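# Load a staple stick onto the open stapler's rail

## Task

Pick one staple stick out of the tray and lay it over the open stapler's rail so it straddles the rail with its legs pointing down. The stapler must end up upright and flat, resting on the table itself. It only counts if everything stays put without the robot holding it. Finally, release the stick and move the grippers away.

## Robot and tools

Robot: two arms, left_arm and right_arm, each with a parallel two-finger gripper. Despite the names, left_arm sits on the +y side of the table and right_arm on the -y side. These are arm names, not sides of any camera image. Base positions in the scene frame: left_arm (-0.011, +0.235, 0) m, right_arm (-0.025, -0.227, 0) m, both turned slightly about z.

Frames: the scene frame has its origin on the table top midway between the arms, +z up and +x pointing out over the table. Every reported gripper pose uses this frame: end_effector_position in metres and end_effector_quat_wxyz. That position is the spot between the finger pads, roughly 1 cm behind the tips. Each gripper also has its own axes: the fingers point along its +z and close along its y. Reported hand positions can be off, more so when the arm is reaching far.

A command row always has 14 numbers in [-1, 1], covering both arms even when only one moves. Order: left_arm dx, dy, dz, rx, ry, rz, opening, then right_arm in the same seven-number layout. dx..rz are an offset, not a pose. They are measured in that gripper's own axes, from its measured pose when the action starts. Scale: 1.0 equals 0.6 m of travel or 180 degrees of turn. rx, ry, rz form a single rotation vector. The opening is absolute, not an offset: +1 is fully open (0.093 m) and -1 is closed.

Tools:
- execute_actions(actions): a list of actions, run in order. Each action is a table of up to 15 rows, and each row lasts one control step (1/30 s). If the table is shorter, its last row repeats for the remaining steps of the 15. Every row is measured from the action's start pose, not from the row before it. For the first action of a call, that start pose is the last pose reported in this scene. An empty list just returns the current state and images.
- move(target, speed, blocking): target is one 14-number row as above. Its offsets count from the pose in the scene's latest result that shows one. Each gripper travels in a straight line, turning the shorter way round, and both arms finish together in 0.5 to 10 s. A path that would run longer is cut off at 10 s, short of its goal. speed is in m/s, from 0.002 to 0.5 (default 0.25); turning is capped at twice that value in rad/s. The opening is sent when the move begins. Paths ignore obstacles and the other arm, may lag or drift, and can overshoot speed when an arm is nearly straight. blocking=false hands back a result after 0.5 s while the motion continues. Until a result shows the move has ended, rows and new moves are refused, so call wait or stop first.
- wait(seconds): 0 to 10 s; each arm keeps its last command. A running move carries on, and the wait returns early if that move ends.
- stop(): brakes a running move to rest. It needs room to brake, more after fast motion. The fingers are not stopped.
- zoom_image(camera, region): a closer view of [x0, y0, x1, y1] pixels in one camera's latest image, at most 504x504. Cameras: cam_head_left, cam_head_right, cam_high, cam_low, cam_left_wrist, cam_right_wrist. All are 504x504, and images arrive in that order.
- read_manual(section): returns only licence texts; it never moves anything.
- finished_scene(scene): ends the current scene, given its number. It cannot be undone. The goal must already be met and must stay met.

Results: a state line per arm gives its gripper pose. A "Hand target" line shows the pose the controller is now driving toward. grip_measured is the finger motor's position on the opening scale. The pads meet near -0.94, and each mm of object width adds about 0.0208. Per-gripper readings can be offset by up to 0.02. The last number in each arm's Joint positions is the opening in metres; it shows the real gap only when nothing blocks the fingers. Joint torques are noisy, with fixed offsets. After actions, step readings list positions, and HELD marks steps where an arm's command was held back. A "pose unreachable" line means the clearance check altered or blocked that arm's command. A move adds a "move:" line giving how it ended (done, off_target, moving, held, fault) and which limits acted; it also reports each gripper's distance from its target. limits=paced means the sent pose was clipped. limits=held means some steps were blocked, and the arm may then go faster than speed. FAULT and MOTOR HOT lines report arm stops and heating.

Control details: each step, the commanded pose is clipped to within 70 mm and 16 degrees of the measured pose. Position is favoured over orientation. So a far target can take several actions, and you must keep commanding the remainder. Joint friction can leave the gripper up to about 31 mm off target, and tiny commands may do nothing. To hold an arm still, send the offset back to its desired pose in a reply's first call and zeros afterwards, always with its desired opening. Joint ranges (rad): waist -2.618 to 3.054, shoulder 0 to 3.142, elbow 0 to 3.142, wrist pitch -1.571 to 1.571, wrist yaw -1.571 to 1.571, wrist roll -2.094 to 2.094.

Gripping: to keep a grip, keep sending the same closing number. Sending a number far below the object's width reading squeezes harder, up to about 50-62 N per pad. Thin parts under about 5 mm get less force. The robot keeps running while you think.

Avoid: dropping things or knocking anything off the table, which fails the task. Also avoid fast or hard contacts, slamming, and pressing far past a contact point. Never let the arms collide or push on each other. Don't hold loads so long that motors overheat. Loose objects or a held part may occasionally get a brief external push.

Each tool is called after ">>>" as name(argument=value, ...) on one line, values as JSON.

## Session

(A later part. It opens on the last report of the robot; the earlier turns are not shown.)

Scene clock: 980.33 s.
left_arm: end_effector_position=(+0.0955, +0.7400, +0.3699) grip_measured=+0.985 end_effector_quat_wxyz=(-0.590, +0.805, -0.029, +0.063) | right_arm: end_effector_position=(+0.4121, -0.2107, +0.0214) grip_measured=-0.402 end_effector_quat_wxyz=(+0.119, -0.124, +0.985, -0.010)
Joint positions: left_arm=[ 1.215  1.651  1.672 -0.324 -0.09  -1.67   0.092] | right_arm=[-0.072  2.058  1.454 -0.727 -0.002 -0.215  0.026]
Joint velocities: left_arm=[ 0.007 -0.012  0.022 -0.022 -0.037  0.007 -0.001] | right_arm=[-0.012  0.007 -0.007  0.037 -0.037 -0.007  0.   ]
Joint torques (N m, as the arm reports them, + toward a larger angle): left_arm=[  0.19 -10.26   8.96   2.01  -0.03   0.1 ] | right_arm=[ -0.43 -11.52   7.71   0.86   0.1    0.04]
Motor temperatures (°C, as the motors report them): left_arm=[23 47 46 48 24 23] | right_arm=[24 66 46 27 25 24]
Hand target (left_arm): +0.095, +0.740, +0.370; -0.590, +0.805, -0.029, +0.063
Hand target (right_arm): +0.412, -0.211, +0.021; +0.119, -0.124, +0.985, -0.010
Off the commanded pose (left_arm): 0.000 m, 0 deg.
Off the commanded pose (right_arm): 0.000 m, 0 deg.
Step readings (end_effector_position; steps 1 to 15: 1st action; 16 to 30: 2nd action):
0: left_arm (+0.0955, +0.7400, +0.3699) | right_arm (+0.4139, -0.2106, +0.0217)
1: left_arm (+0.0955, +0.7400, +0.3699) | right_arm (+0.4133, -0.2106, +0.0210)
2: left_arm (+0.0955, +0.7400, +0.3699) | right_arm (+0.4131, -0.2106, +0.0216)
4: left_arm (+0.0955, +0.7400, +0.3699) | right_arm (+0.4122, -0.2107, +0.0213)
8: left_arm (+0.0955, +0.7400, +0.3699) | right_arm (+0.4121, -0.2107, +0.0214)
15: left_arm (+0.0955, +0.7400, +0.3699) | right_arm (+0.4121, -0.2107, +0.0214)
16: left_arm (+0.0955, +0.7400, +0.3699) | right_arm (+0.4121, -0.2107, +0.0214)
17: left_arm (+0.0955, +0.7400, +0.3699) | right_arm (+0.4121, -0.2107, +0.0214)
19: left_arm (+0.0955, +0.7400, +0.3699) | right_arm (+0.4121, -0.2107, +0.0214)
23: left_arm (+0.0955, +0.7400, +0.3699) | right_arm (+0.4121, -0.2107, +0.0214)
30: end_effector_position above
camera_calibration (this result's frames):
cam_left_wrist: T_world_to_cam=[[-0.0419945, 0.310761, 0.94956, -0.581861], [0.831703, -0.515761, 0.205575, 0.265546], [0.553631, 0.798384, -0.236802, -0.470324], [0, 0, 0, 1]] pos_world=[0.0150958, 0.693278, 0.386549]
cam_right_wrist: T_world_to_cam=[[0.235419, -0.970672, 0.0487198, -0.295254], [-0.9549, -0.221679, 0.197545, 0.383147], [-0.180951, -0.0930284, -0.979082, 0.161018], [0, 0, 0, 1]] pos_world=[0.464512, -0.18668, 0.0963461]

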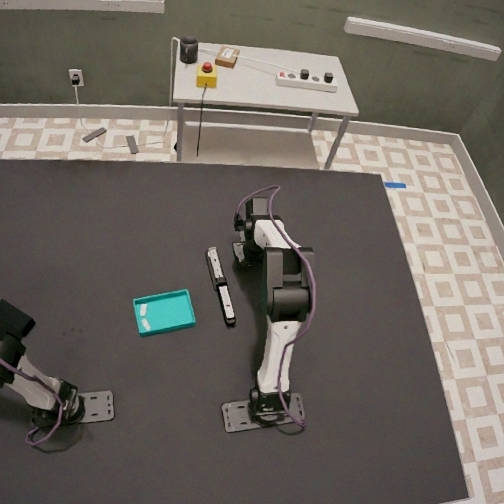

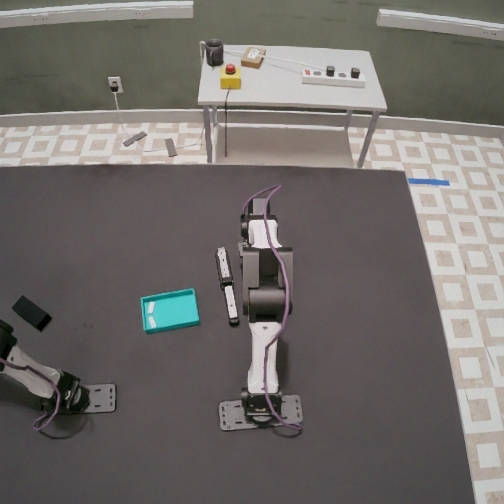

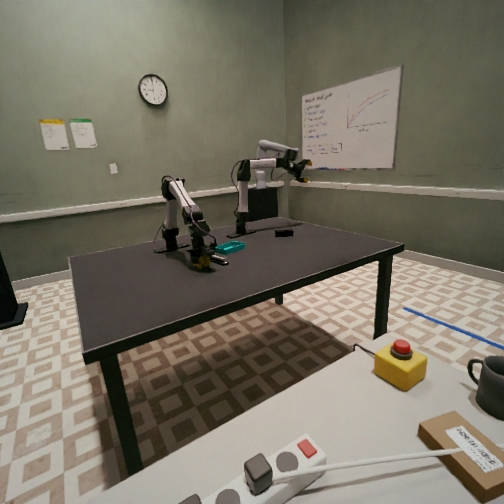

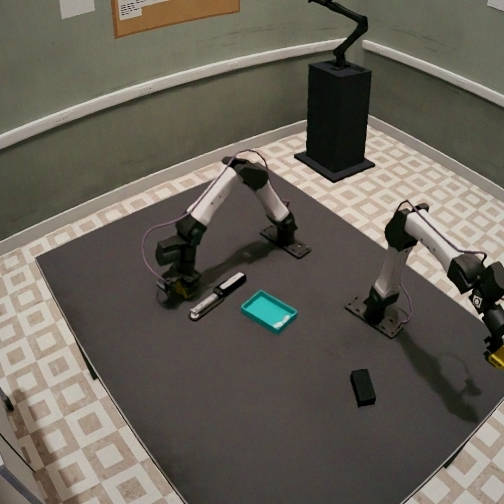

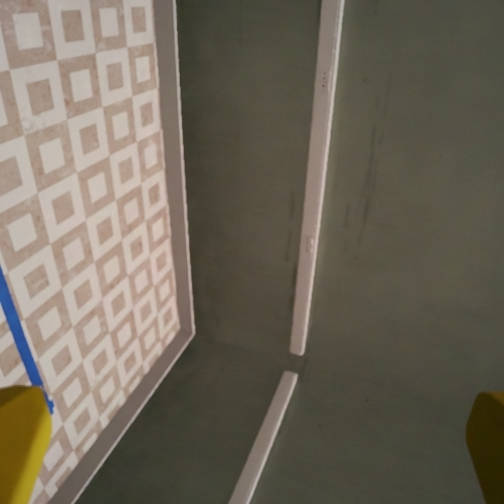

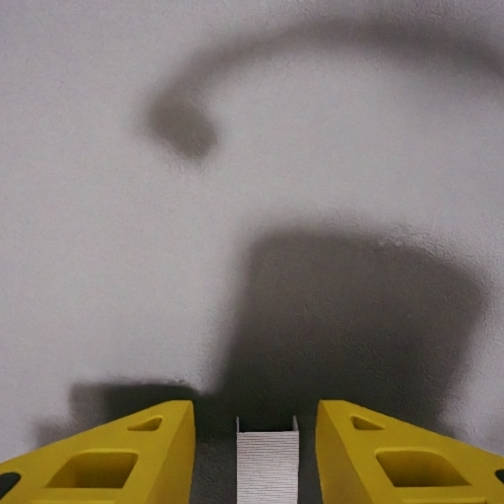

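>>> execute_actions(actions=[[[0,0,0,0,0,0,1,0.03,0,0.03,0,0,0,-0.4]],[[0,0,0,0,0,0,1,0,0,0,0,0,0,-0.4]]])

Scene clock: 989.20 s.
left_arm: end_effector_position=(+0.0955, +0.7400, +0.3699) grip_measured=+0.985 end_effector_quat_wxyz=(-0.590, +0.805, -0.029, +0.063) | right_arm: end_effector_position=(+0.4118, -0.2108, +0.0221) grip_measured=-0.402 end_effector_quat_wxyz=(+0.144, -0.124, +0.982, -0.012)
Joint positions: left_arm=[ 1.215  1.651  1.672 -0.324 -0.09  -1.67   0.092] | right_arm=[-0.072  2.019  1.384 -0.645 -0.002 -0.216  0.026]
Joint velocities: left_arm=[-0.012 -0.007 -0.002 -0.007  0.022  0.022 -0.   ] | right_arm=[-0.007 -0.007 -0.012 -0.007 -0.022 -0.007  0.001]
Joint torques (N m, as the arm reports them, + toward a larger angle): left_arm=[  0.11 -10.11   8.91   2.    -0.03   0.12] | right_arm=[ -0.36 -10.91   7.52   0.95   0.09   0.06]
Motor temperatures (°C, as the motors report them): left_arm=[23 47 46 48 24 23] | right_arm=[24 66 46 28 25 24]
Hand target (left_arm): +0.095, +0.740, +0.370; -0.590, +0.805, -0.029, +0.063
Hand target (right_arm): +0.412, -0.211, +0.021; +0.143, -0.124, +0.982, -0.012
Off the commanded pose (left_arm): 0.000 m, 0 deg.
Off the commanded pose (right_arm): 0.001 m, 0 deg.
Step readings (end_effector_position; steps 1 to 15: 1st action; 16 to 30: 2nd action):
0: left_arm (+0.0955, +0.7400, +0.3699) | right_arm (+0.4121, -0.2107, +0.0214)
1: left_arm (+0.0955, +0.7400, +0.3699) | right_arm (+0.4115, -0.2107, +0.0205)
2: left_arm (+0.0955, +0.7400, +0.3699) | right_arm (+0.4113, -0.2106, +0.0210)
4: left_arm (+0.0955, +0.7400, +0.3699) | right_arm (+0.4114, -0.2108, +0.0207)
8: left_arm (+0.0955, +0.7400, +0.3699) | right_arm (+0.4116, -0.2108, +0.0209)
15: left_arm (+0.0955, +0.7400, +0.3699) | right_arm (+0.4115, -0.2108, +0.0209)
16: left_arm (+0.0955, +0.7400, +0.3699) | right_arm (+0.4117, -0.2108, +0.0217)
17: left_arm (+0.0955, +0.7400, +0.3699) | right_arm (+0.4118, -0.2108, +0.0221)
19: left_arm (+0.0955, +0.7400, +0.3699) | right_arm (+0.4118, -0.2108, +0.0221)
23: left_arm (+0.0955, +0.7400, +0.3699) | right_arm (+0.4118, -0.2108, +0.0221)
30: end_effector_position above
camera_calibration (this result's frames):
cam_left_wrist: T_world_to_cam=[[-0.0419945, 0.310761, 0.94956, -0.581861], [0.831703, -0.515761, 0.205575, 0.265546], [0.553631, 0.798384, -0.236802, -0.470324], [0, 0, 0, 1]] pos_world=[0.0150958, 0.693278, 0.386549]
cam_right_wrist: T_world_to_cam=[[0.232805, -0.970762, 0.0585113, -0.29447], [-0.963596, -0.222117, 0.148815, 0.387212], [-0.131468, -0.0910262, -0.987132, 0.14179], [0, 0, 0, 1]] pos_world=[0.460311, -0.186947, 0.0995723]

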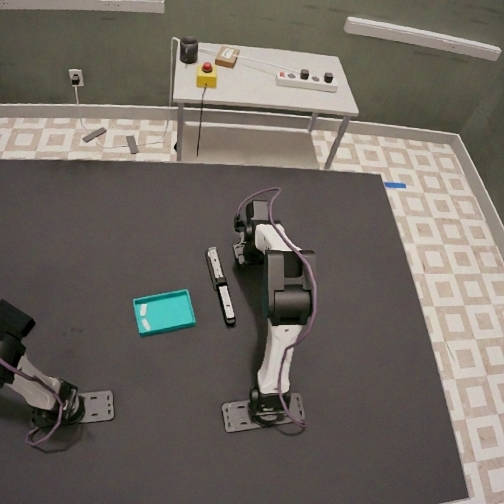

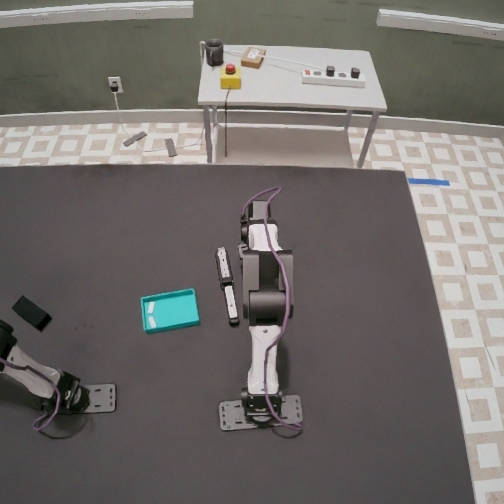

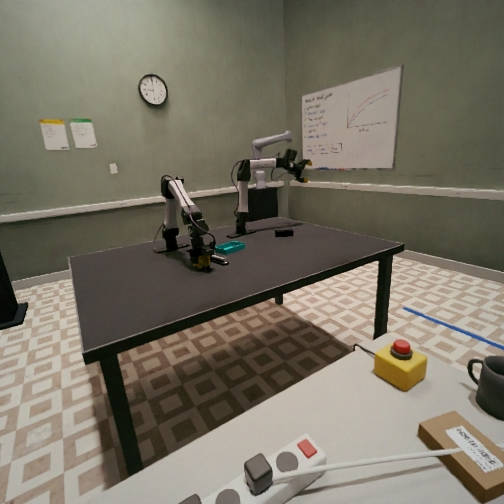

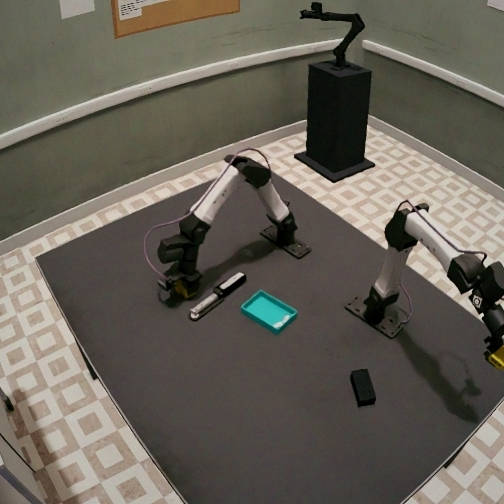

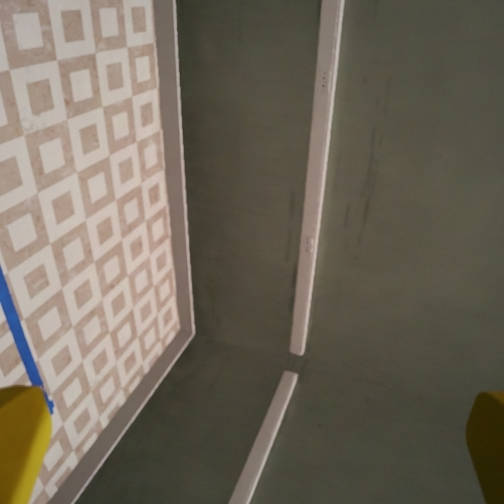

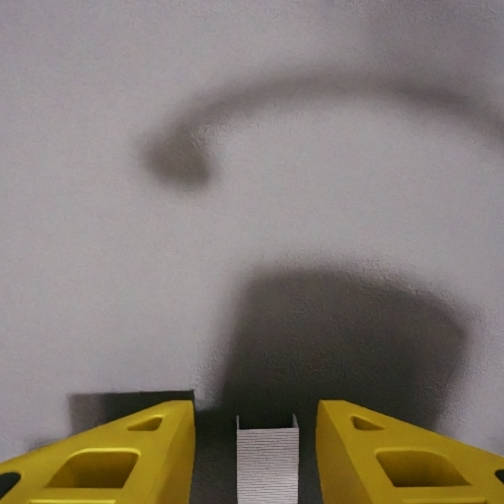

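>>> execute_actions(actions=[[[0,0,0,0,0,0,1,0.015,0,-0.03,0,0.04,0,-0.4]],[[0,0,0,0,0,0,1,0,0,0,0,0,0,-0.4]]])

Scene clock: 1001.97 s.
left_arm: end_effector_position=(+0.0955, +0.7400, +0.3699) grip_measured=+0.985 end_effector_quat_wxyz=(-0.590, +0.805, -0.029, +0.063) | right_arm: end_effector_position=(+0.3999, -0.2135, +0.0419) grip_measured=-0.402 end_effector_quat_wxyz=(+0.096, -0.124, +0.988, -0.014)
Joint positions: left_arm=[ 1.215  1.651  1.672 -0.324 -0.09  -1.67   0.092] | right_arm=[-0.072  2.025  1.499 -0.851  0.011 -0.216  0.026]
Joint velocities: left_arm=[ 0.007 -0.012  0.012 -0.066  0.007  0.095 -0.   ] | right_arm=[-0.002  0.012 -0.007  0.066 -0.022 -0.007 -0.   ]
Joint torques (N m, as the arm reports them, + toward a larger angle): left_arm=[  0.12 -10.13   8.92   2.03  -0.06   0.1 ] | right_arm=[ -0.24 -11.22   7.78   0.74   0.1    0.04]
Motor temperatures (°C, as the motors report them): left_arm=[23 47 46 48 24 23] | right_arm=[24 66 47 28 25 24]
Hand target (left_arm): +0.095, +0.740, +0.370; -0.590, +0.805, -0.029, +0.063
Hand target (right_arm): +0.400, -0.214, +0.042; +0.097, -0.124, +0.987, -0.014
Off the commanded pose (left_arm): 0.000 m, 0 deg.
Off the commanded pose (right_arm): 0.000 m, 0 deg.
Step readings (end_effector_position; steps 1 to 15: 1st action; 16 to 30: 2nd action):
0: left_arm (+0.0955, +0.7400, +0.3699) | right_arm (+0.4118, -0.2108, +0.0221)
1: left_arm (+0.0955, +0.7400, +0.3699) | right_arm (+0.4103, -0.2110, +0.0242)
2: left_arm (+0.0955, +0.7400, +0.3699) | right_arm (+0.4085, -0.2116, +0.0272)
4: left_arm (+0.0955, +0.7400, +0.3699) | right_arm (+0.4094, -0.2122, +0.0357)
8: left_arm (+0.0955, +0.7400, +0.3699) | right_arm (+0.4101, -0.2128, +0.0439)
15: left_arm (+0.0955, +0.7400, +0.3699) | right_arm (+0.4000, -0.2135, +0.0419)
16: left_arm (+0.0955, +0.7400, +0.3699) | right_arm (+0.3999, -0.2135, +0.0419)
17: left_arm (+0.0955, +0.7400, +0.3699) | right_arm (+0.3999, -0.2135, +0.0419)
19: left_arm (+0.0955, +0.7400, +0.3699) | right_arm (+0.3999, -0.2135, +0.0419)
23: left_arm (+0.0955, +0.7400, +0.3699) | right_arm (+0.3999, -0.2135, +0.0419)
30: end_effector_position above
camera_calibration (this result's frames):
cam_left_wrist: T_world_to_cam=[[-0.0419945, 0.310761, 0.94956, -0.581861], [0.831703, -0.515761, 0.205575, 0.265546], [0.553631, 0.798384, -0.236802, -0.470324], [0, 0, 0, 1]] pos_world=[0.0150958, 0.693278, 0.386549]
cam_right_wrist: T_world_to_cam=[[0.234889, -0.970606, 0.0524484, -0.296065], [-0.945629, -0.21569, 0.243443, 0.362452], [-0.224974, -0.106779, -0.968496, 0.19278], [0, 0, 0, 1]] pos_world=[0.455658, -0.188601, 0.113998]

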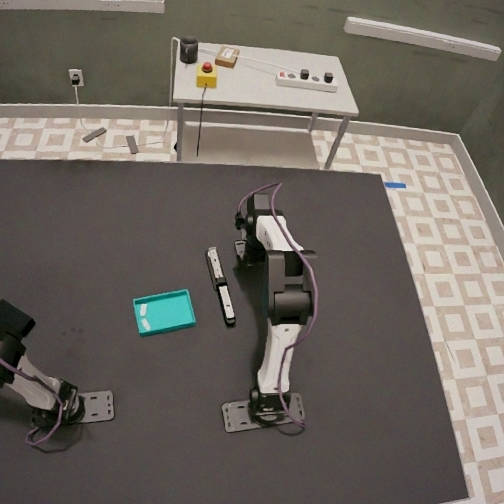

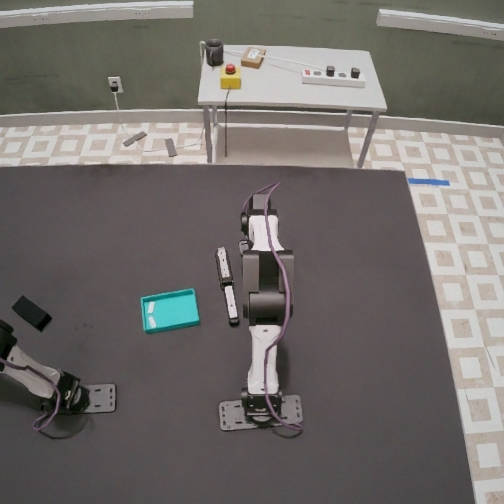

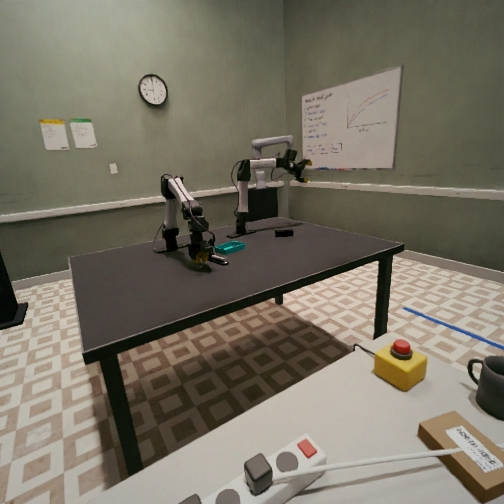

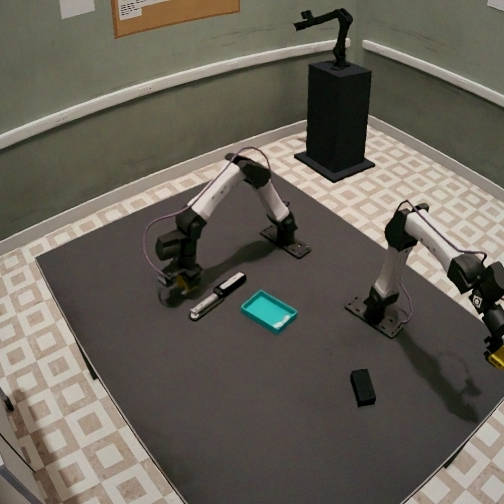

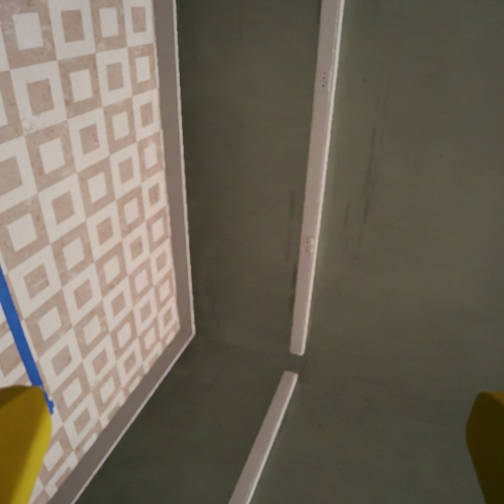

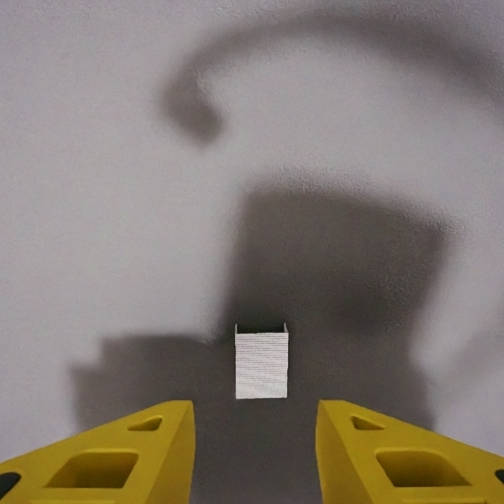

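>>> move(target=[0,0,0,0,0,0,1,0.003,0,0.046,0,0,0,-0.4], speed=0.03)

>>> zoom_image(camera="cam_right_wrist", region=[150,350,370,504])

Scene clock: 1014.03 s.
left_arm: end_effector_position=(+0.0955, +0.7400, +0.3699) grip_measured=+0.985 end_effector_quat_wxyz=(-0.590, +0.805, -0.029, +0.063) | right_arm: end_effector_position=(+0.4082, -0.2132, +0.0266) grip_measured=-0.402 end_effector_quat_wxyz=(+0.108, -0.124, +0.986, -0.015)
Joint positions: left_arm=[ 1.215  1.651  1.672 -0.324 -0.09  -1.67   0.092] | right_arm=[-0.072  2.055  1.476 -0.774  0.011 -0.216  0.026]
Joint velocities: left_arm=[-0.007  0.002  0.002 -0.007 -0.037  0.125 -0.   ] | right_arm=[-0.002  0.007  0.007 -0.037  0.066  0.007 -0.   ]
Joint torques (N m, as the arm reports them, + toward a larger angle): left_arm=[  0.2  -10.14   8.98   2.01  -0.04   0.11] | right_arm=[ -0.43 -10.05   5.73   0.88   0.11   0.02]
Motor temperatures (°C, as the motors report them): left_arm=[23 47 46 48 24 23] | right_arm=[24 66 47 28 25 24]
Hand target (left_arm): +0.095, +0.740, +0.370; -0.590, +0.805, -0.029, +0.063
Hand target (right_arm): +0.403, -0.214, +0.015; +0.096, -0.124, +0.988, -0.014
Off the commanded pose (left_arm): 0.000 m, 0 deg.
Off the commanded pose (right_arm): 0.013 m, 1 deg.
move: off_target (right_arm)
camera_calibration (this result's frames):
cam_left_wrist: T_world_to_cam=[[-0.0419945, 0.310761, 0.94956, -0.581861], [0.831703, -0.515761, 0.205575, 0.265546], [0.553631, 0.798384, -0.236802, -0.470324], [0, 0, 0, 1]] pos_world=[0.0150958, 0.693278, 0.386549]
cam_right_wrist: T_world_to_cam=[[0.233637, -0.97065, 0.0570253, -0.296551], [-0.950947, -0.215877, 0.221576, 0.376781], [-0.202763, -0.105996, -0.973474, 0.171155], [0, 0, 0, 1]] pos_world=[0.462288, -0.188367, 0.10004]

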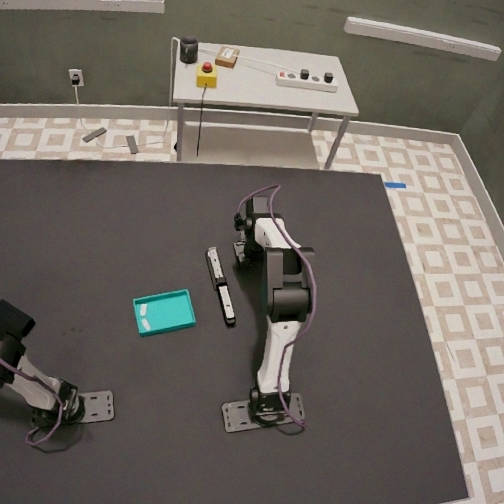

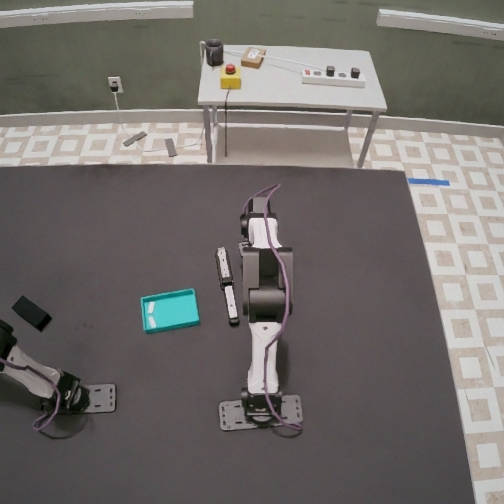

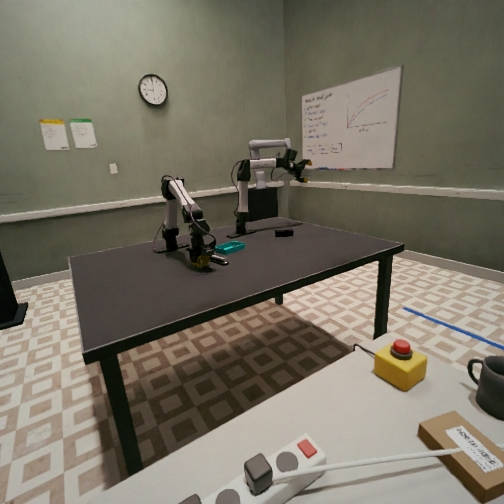

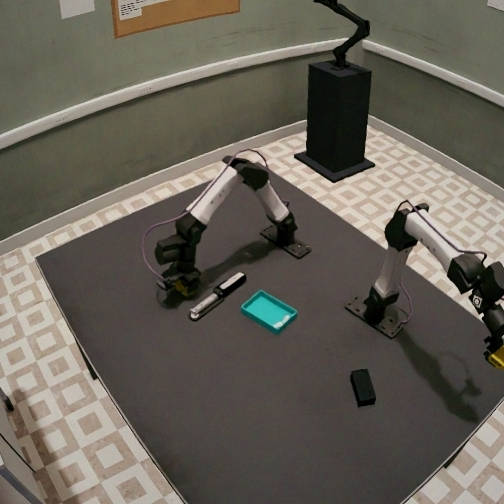

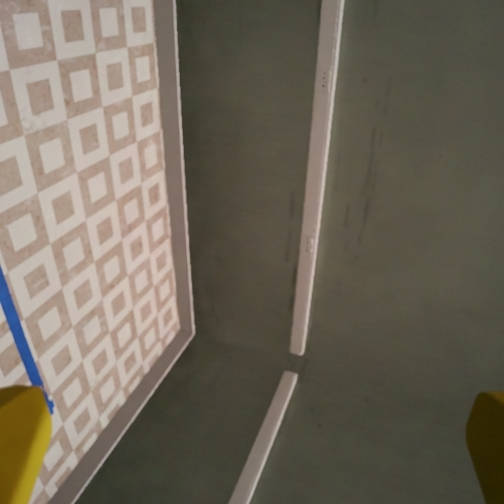

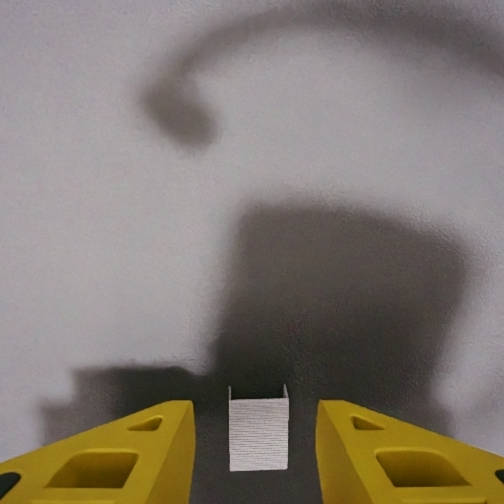

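Region (150, 350, 370, 504) of cam_right_wrist's 504x504 image, scaled by 2.291, with more detail than that image has; it fills the top 353 rows of this view, and the rest is white.

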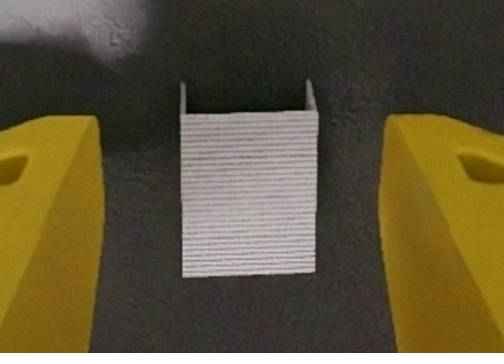

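>>> execute_actions(actions=[[[0,0,0,0,0,0,1,0,0,0.012,0,0,0,-0.4]],[[0,0,0,0,0,0,1,0,0,0,0,0,0,-0.6]],[[0,0,0,0,0,0,1,0,0,0,0,0,0,-0.8]],[[0,0,0,0,0,0,1,0,0,0,0,0,0,-0.8]]])

>>> execute_actions(actions=[[[0,0,0,0,0,0,1,0,0,-0.08,0,0,0,-0.8]],[[0,0,0,0,0,0,1,0,0,0,0,0,0,-0.8]]])

>>> zoom_image(camera="cam_right_wrist", region=[150,350,370,504])

Scene clock: 1027.33 s.
left_arm: end_effector_position=(+0.0955, +0.7400, +0.3699) grip_measured=+0.985 end_effector_quat_wxyz=(-0.590, +0.805, -0.029, +0.063) | right_arm: end_effector_position=(+0.4107, -0.2131, +0.0272) grip_measured=-0.798 end_effector_quat_wxyz=(+0.113, -0.124, +0.986, -0.016)
Joint positions: left_arm=[ 1.215  1.651  1.672 -0.324 -0.09  -1.67   0.092] | right_arm=[-0.072  2.055  1.476 -0.764  0.011 -0.216  0.007]
Joint velocities: left_arm=[-0.002 -0.022  0.007 -0.051 -0.022  0.037  0.001] | right_arm=[ 0.002 -0.002 -0.007 -0.037  0.022 -0.037 -0.   ]
Joint torques (N m, as the arm reports them, + toward a larger angle): left_arm=[  0.13 -10.08   8.96   2.    -0.06   0.11] | right_arm=[ -0.24 -11.53   7.59   0.82   0.1    0.03]
Motor temperatures (°C, as the motors report them): left_arm=[23 47 46 48 24 23] | right_arm=[24 65 46 28 25 24]
Hand target (left_arm): +0.095, +0.740, +0.370; -0.590, +0.805, -0.029, +0.063
Hand target (right_arm): +0.411, -0.213, +0.027; +0.113, -0.124, +0.986, -0.016
Off the commanded pose (left_arm): 0.000 m, 0 deg.
Off the commanded pose (right_arm): 0.000 m, 0 deg.
Step readings (end_effector_position; steps 1 to 15: 1st action; 16 to 30: 2nd action; 31 to 45: 3rd action; 46 to 60: 4th action):
0: left_arm (+0.0955, +0.7400, +0.3699) | right_arm (+0.4088, -0.2132, +0.0268)
1: left_arm (+0.0955, +0.7400, +0.3699) | right_arm (+0.4090, -0.2132, +0.0268)
2: left_arm (+0.0955, +0.7400, +0.3699) | right_arm (+0.4093, -0.2132, +0.0269)
4: left_arm (+0.0955, +0.7400, +0.3699) | right_arm (+0.4099, -0.2132, +0.0270)
8: left_arm (+0.0955, +0.7400, +0.3699) | right_arm (+0.4105, -0.2132, +0.0271)
15: left_arm (+0.0955, +0.7400, +0.3699) | right_arm (+0.4107, -0.2131, +0.0272)
16: left_arm (+0.0955, +0.7400, +0.3699) | right_arm (+0.4107, -0.2131, +0.0272)
17: left_arm (+0.0955, +0.7400, +0.3699) | right_arm (+0.4107, -0.2131, +0.0272)
19: left_arm (+0.0955, +0.7400, +0.3699) | right_arm (+0.4107, -0.2131, +0.0272)
23: left_arm (+0.0955, +0.7400, +0.3699) | right_arm (+0.4107, -0.2131, +0.0272)
30: left_arm (+0.0955, +0.7400, +0.3699) | right_arm (+0.4107, -0.2131, +0.0272)
31: left_arm (+0.0955, +0.7400, +0.3699) | right_arm (+0.4107, -0.2131, +0.0272)
32: left_arm (+0.0955, +0.7400, +0.3699) | right_arm (+0.4107, -0.2131, +0.0272)
34: left_arm (+0.0955, +0.7400, +0.3699) | right_arm (+0.4107, -0.2131, +0.0272)
38: left_arm (+0.0955, +0.7400, +0.3699) | right_arm (+0.4107, -0.2131, +0.0272)
45: left_arm (+0.0955, +0.7400, +0.3699) | right_arm (+0.4107, -0.2131, +0.0272)
46: left_arm (+0.0955, +0.7400, +0.3699) | right_arm (+0.4107, -0.2131, +0.0272)
47: left_arm (+0.0955, +0.7400, +0.3699) | right_arm (+0.4107, -0.2131, +0.0272)
49: left_arm (+0.0955, +0.7400, +0.3699) | right_arm (+0.4107, -0.2131, +0.0272)
53: left_arm (+0.0955, +0.7400, +0.3699) | right_arm (+0.4107, -0.2131, +0.0272)
60: end_effector_position above
camera_calibration (this result's frames):
cam_left_wrist: T_world_to_cam=[[-0.0419945, 0.310761, 0.94956, -0.581861], [0.831703, -0.515761, 0.205575, 0.265546], [0.553631, 0.798384, -0.236802, -0.470324], [0, 0, 0, 1]] pos_world=[0.0150958, 0.693278, 0.386549]
cam_right_wrist: T_world_to_cam=[[0.233017, -0.970672, 0.0591511, -0.296895], [-0.953258, -0.215958, 0.211332, 0.380283], [-0.19236, -0.10563, -0.975623, 0.168097], [0, 0, 0, 1]] pos_world=[0.464025, -0.188306, 0.101195]

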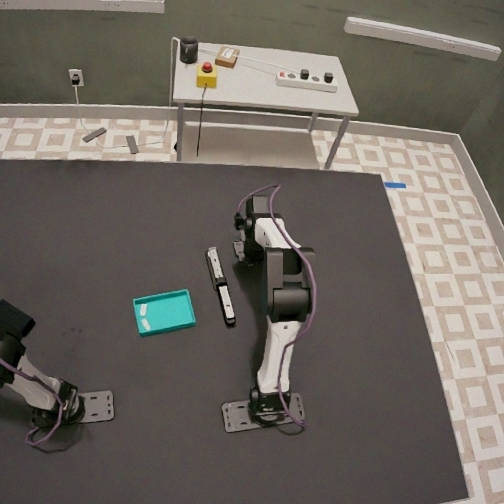

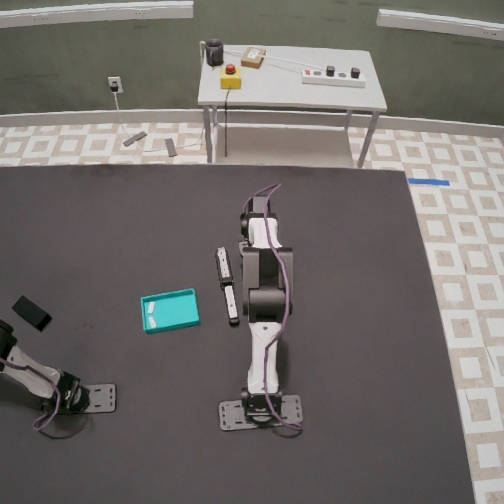

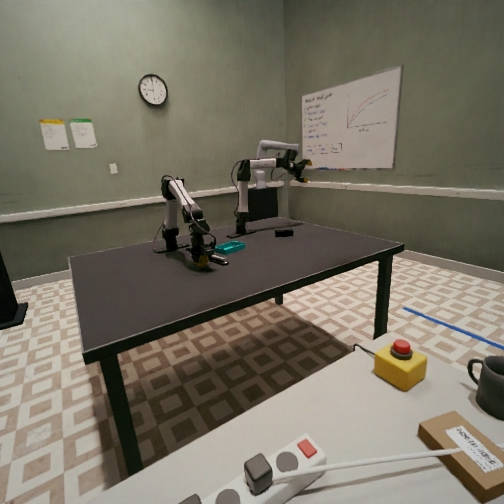

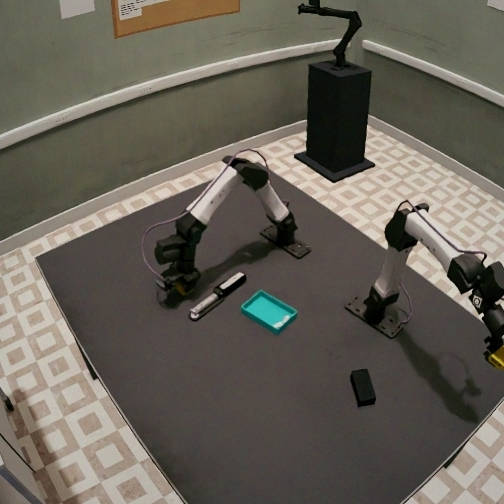

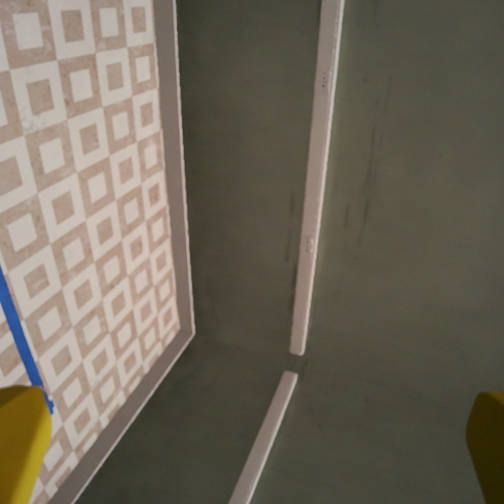

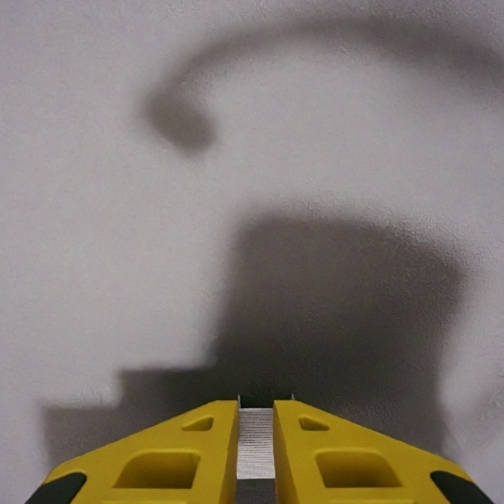

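Scene clock: 1028.33 s.
left_arm: end_effector_position=(+0.0955, +0.7400, +0.3699) grip_measured=+0.985 end_effector_quat_wxyz=(-0.590, +0.805, -0.029, +0.063) | right_arm: end_effector_position=(+0.4022, -0.2134, +0.0752) grip_measured=-0.798 end_effector_quat_wxyz=(+0.122, -0.123, +0.985, -0.017)
Joint positions: left_arm=[ 1.215  1.651  1.672 -0.324 -0.09  -1.67   0.092] | right_arm=[-0.072  1.96   1.531 -0.896  0.011 -0.216  0.007]
Joint velocities: left_arm=[-0.007  0.007  0.012 -0.007 -0.037 -0.022 -0.001] | right_arm=[ 0.012  0.002  0.002 -0.007 -0.007  0.022  0.001]
Joint torques (N m, as the arm reports them, + toward a larger angle): left_arm=[  0.11 -10.08   8.89   2.03  -0.03   0.09] | right_arm=[ -0.27 -10.98   7.94   0.89   0.13   0.03]
Motor temperatures (°C, as the motors report them): left_arm=[23 47 46 48 24 23] | right_arm=[24 65 46 28 25 24]
Hand target (left_arm): +0.095, +0.740, +0.370; -0.590, +0.805, -0.029, +0.063
Hand target (right_arm): +0.402, -0.213, +0.075; +0.122, -0.123, +0.985, -0.017
Off the commanded pose (left_arm): 0.000 m, 0 deg.
Off the commanded pose (right_arm): 0.000 m, 0 deg.
Step readings (end_effector_position; steps 1 to 15: 1st action; 16 to 30: 2nd action):
0: left_arm (+0.0955, +0.7400, +0.3699) | right_arm (+0.4107, -0.2131, +0.0272)
1: left_arm (+0.0955, +0.7400, +0.3699) | right_arm (+0.4092, -0.2132, +0.0301)
2: left_arm (+0.0955, +0.7400, +0.3699) | right_arm (+0.4053, -0.2133, +0.0343)
4: left_arm (+0.0955, +0.7400, +0.3699) | right_arm (+0.4015, -0.2135, +0.0491)
8: left_arm (+0.0955, +0.7400, +0.3699) | right_arm (+0.4062, -0.2133, +0.0740)
15: left_arm (+0.0955, +0.7400, +0.3699) | right_arm (+0.4024, -0.2134, +0.0753)
16: left_arm (+0.0955, +0.7400, +0.3699) | right_arm (+0.4022, -0.2134, +0.0752)
17: left_arm (+0.0955, +0.7400, +0.3699) | right_arm (+0.4022, -0.2134, +0.0752)
19: left_arm (+0.0955, +0.7400, +0.3699) | right_arm (+0.4022, -0.2134, +0.0752)
23: left_arm (+0.0955, +0.7400, +0.3699) | right_arm (+0.4022, -0.2134, +0.0752)
30: end_effector_position above
camera_calibration (this result's frames):
cam_left_wrist: T_world_to_cam=[[-0.0419945, 0.310761, 0.94956, -0.581861], [0.831703, -0.515761, 0.205575, 0.265546], [0.553631, 0.798384, -0.236802, -0.470324], [0, 0, 0, 1]] pos_world=[0.0150958, 0.693278, 0.386549]
cam_right_wrist: T_world_to_cam=[[0.231925, -0.970711, 0.0627042, -0.297876], [-0.95689, -0.216086, 0.194082, 0.364659], [-0.174848, -0.105013, -0.978979, 0.206641], [0, 0, 0, 1]] pos_world=[0.454154, -0.188654, 0.150202]

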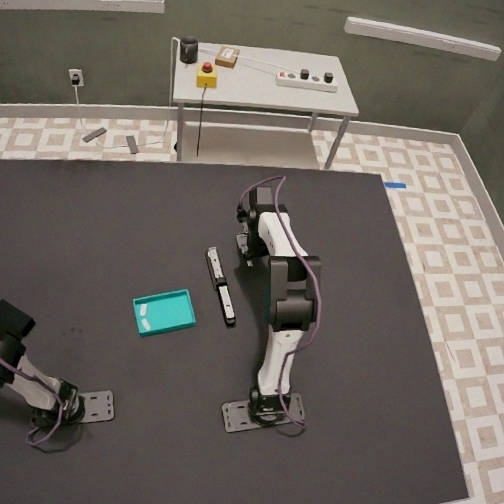

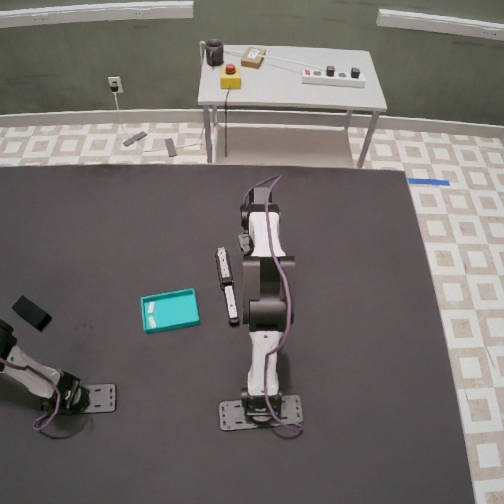

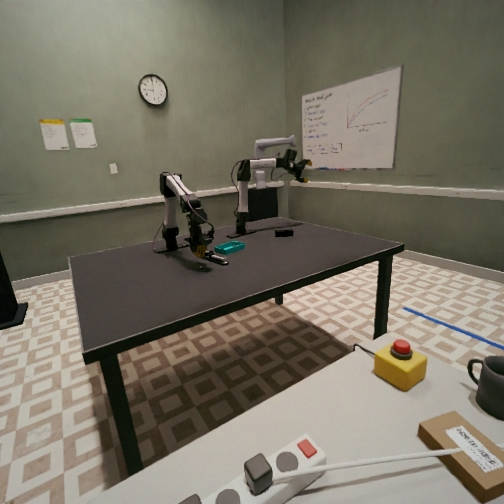

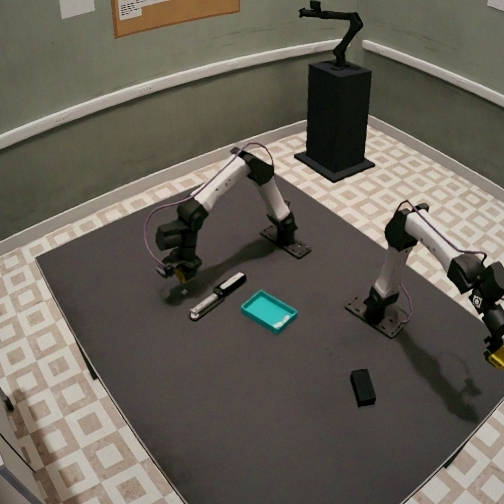

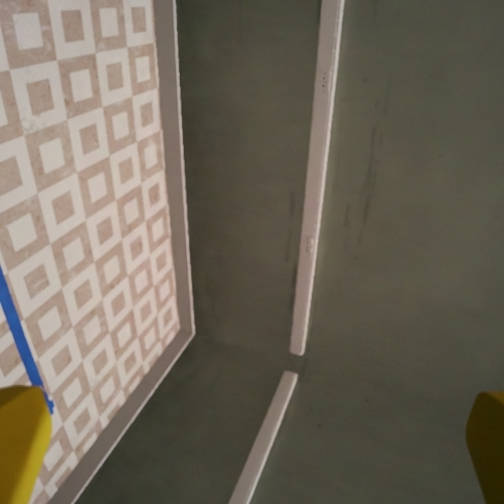

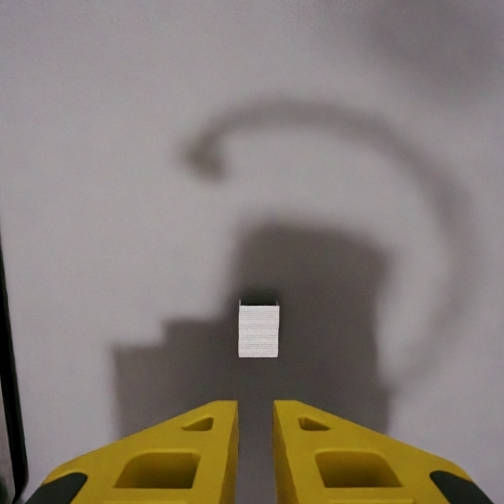

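Region (150, 350, 370, 504) of cam_right_wrist's 504x504 image, scaled by 2.291, with more detail than that image has; it fills the top 353 rows of this view, and the rest is white.

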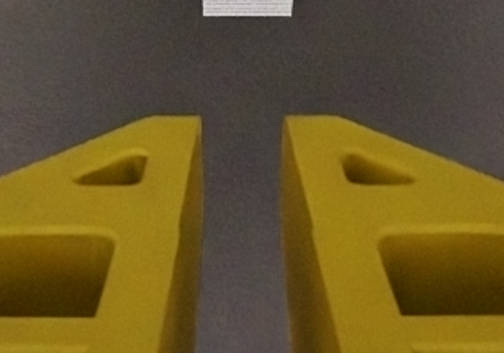

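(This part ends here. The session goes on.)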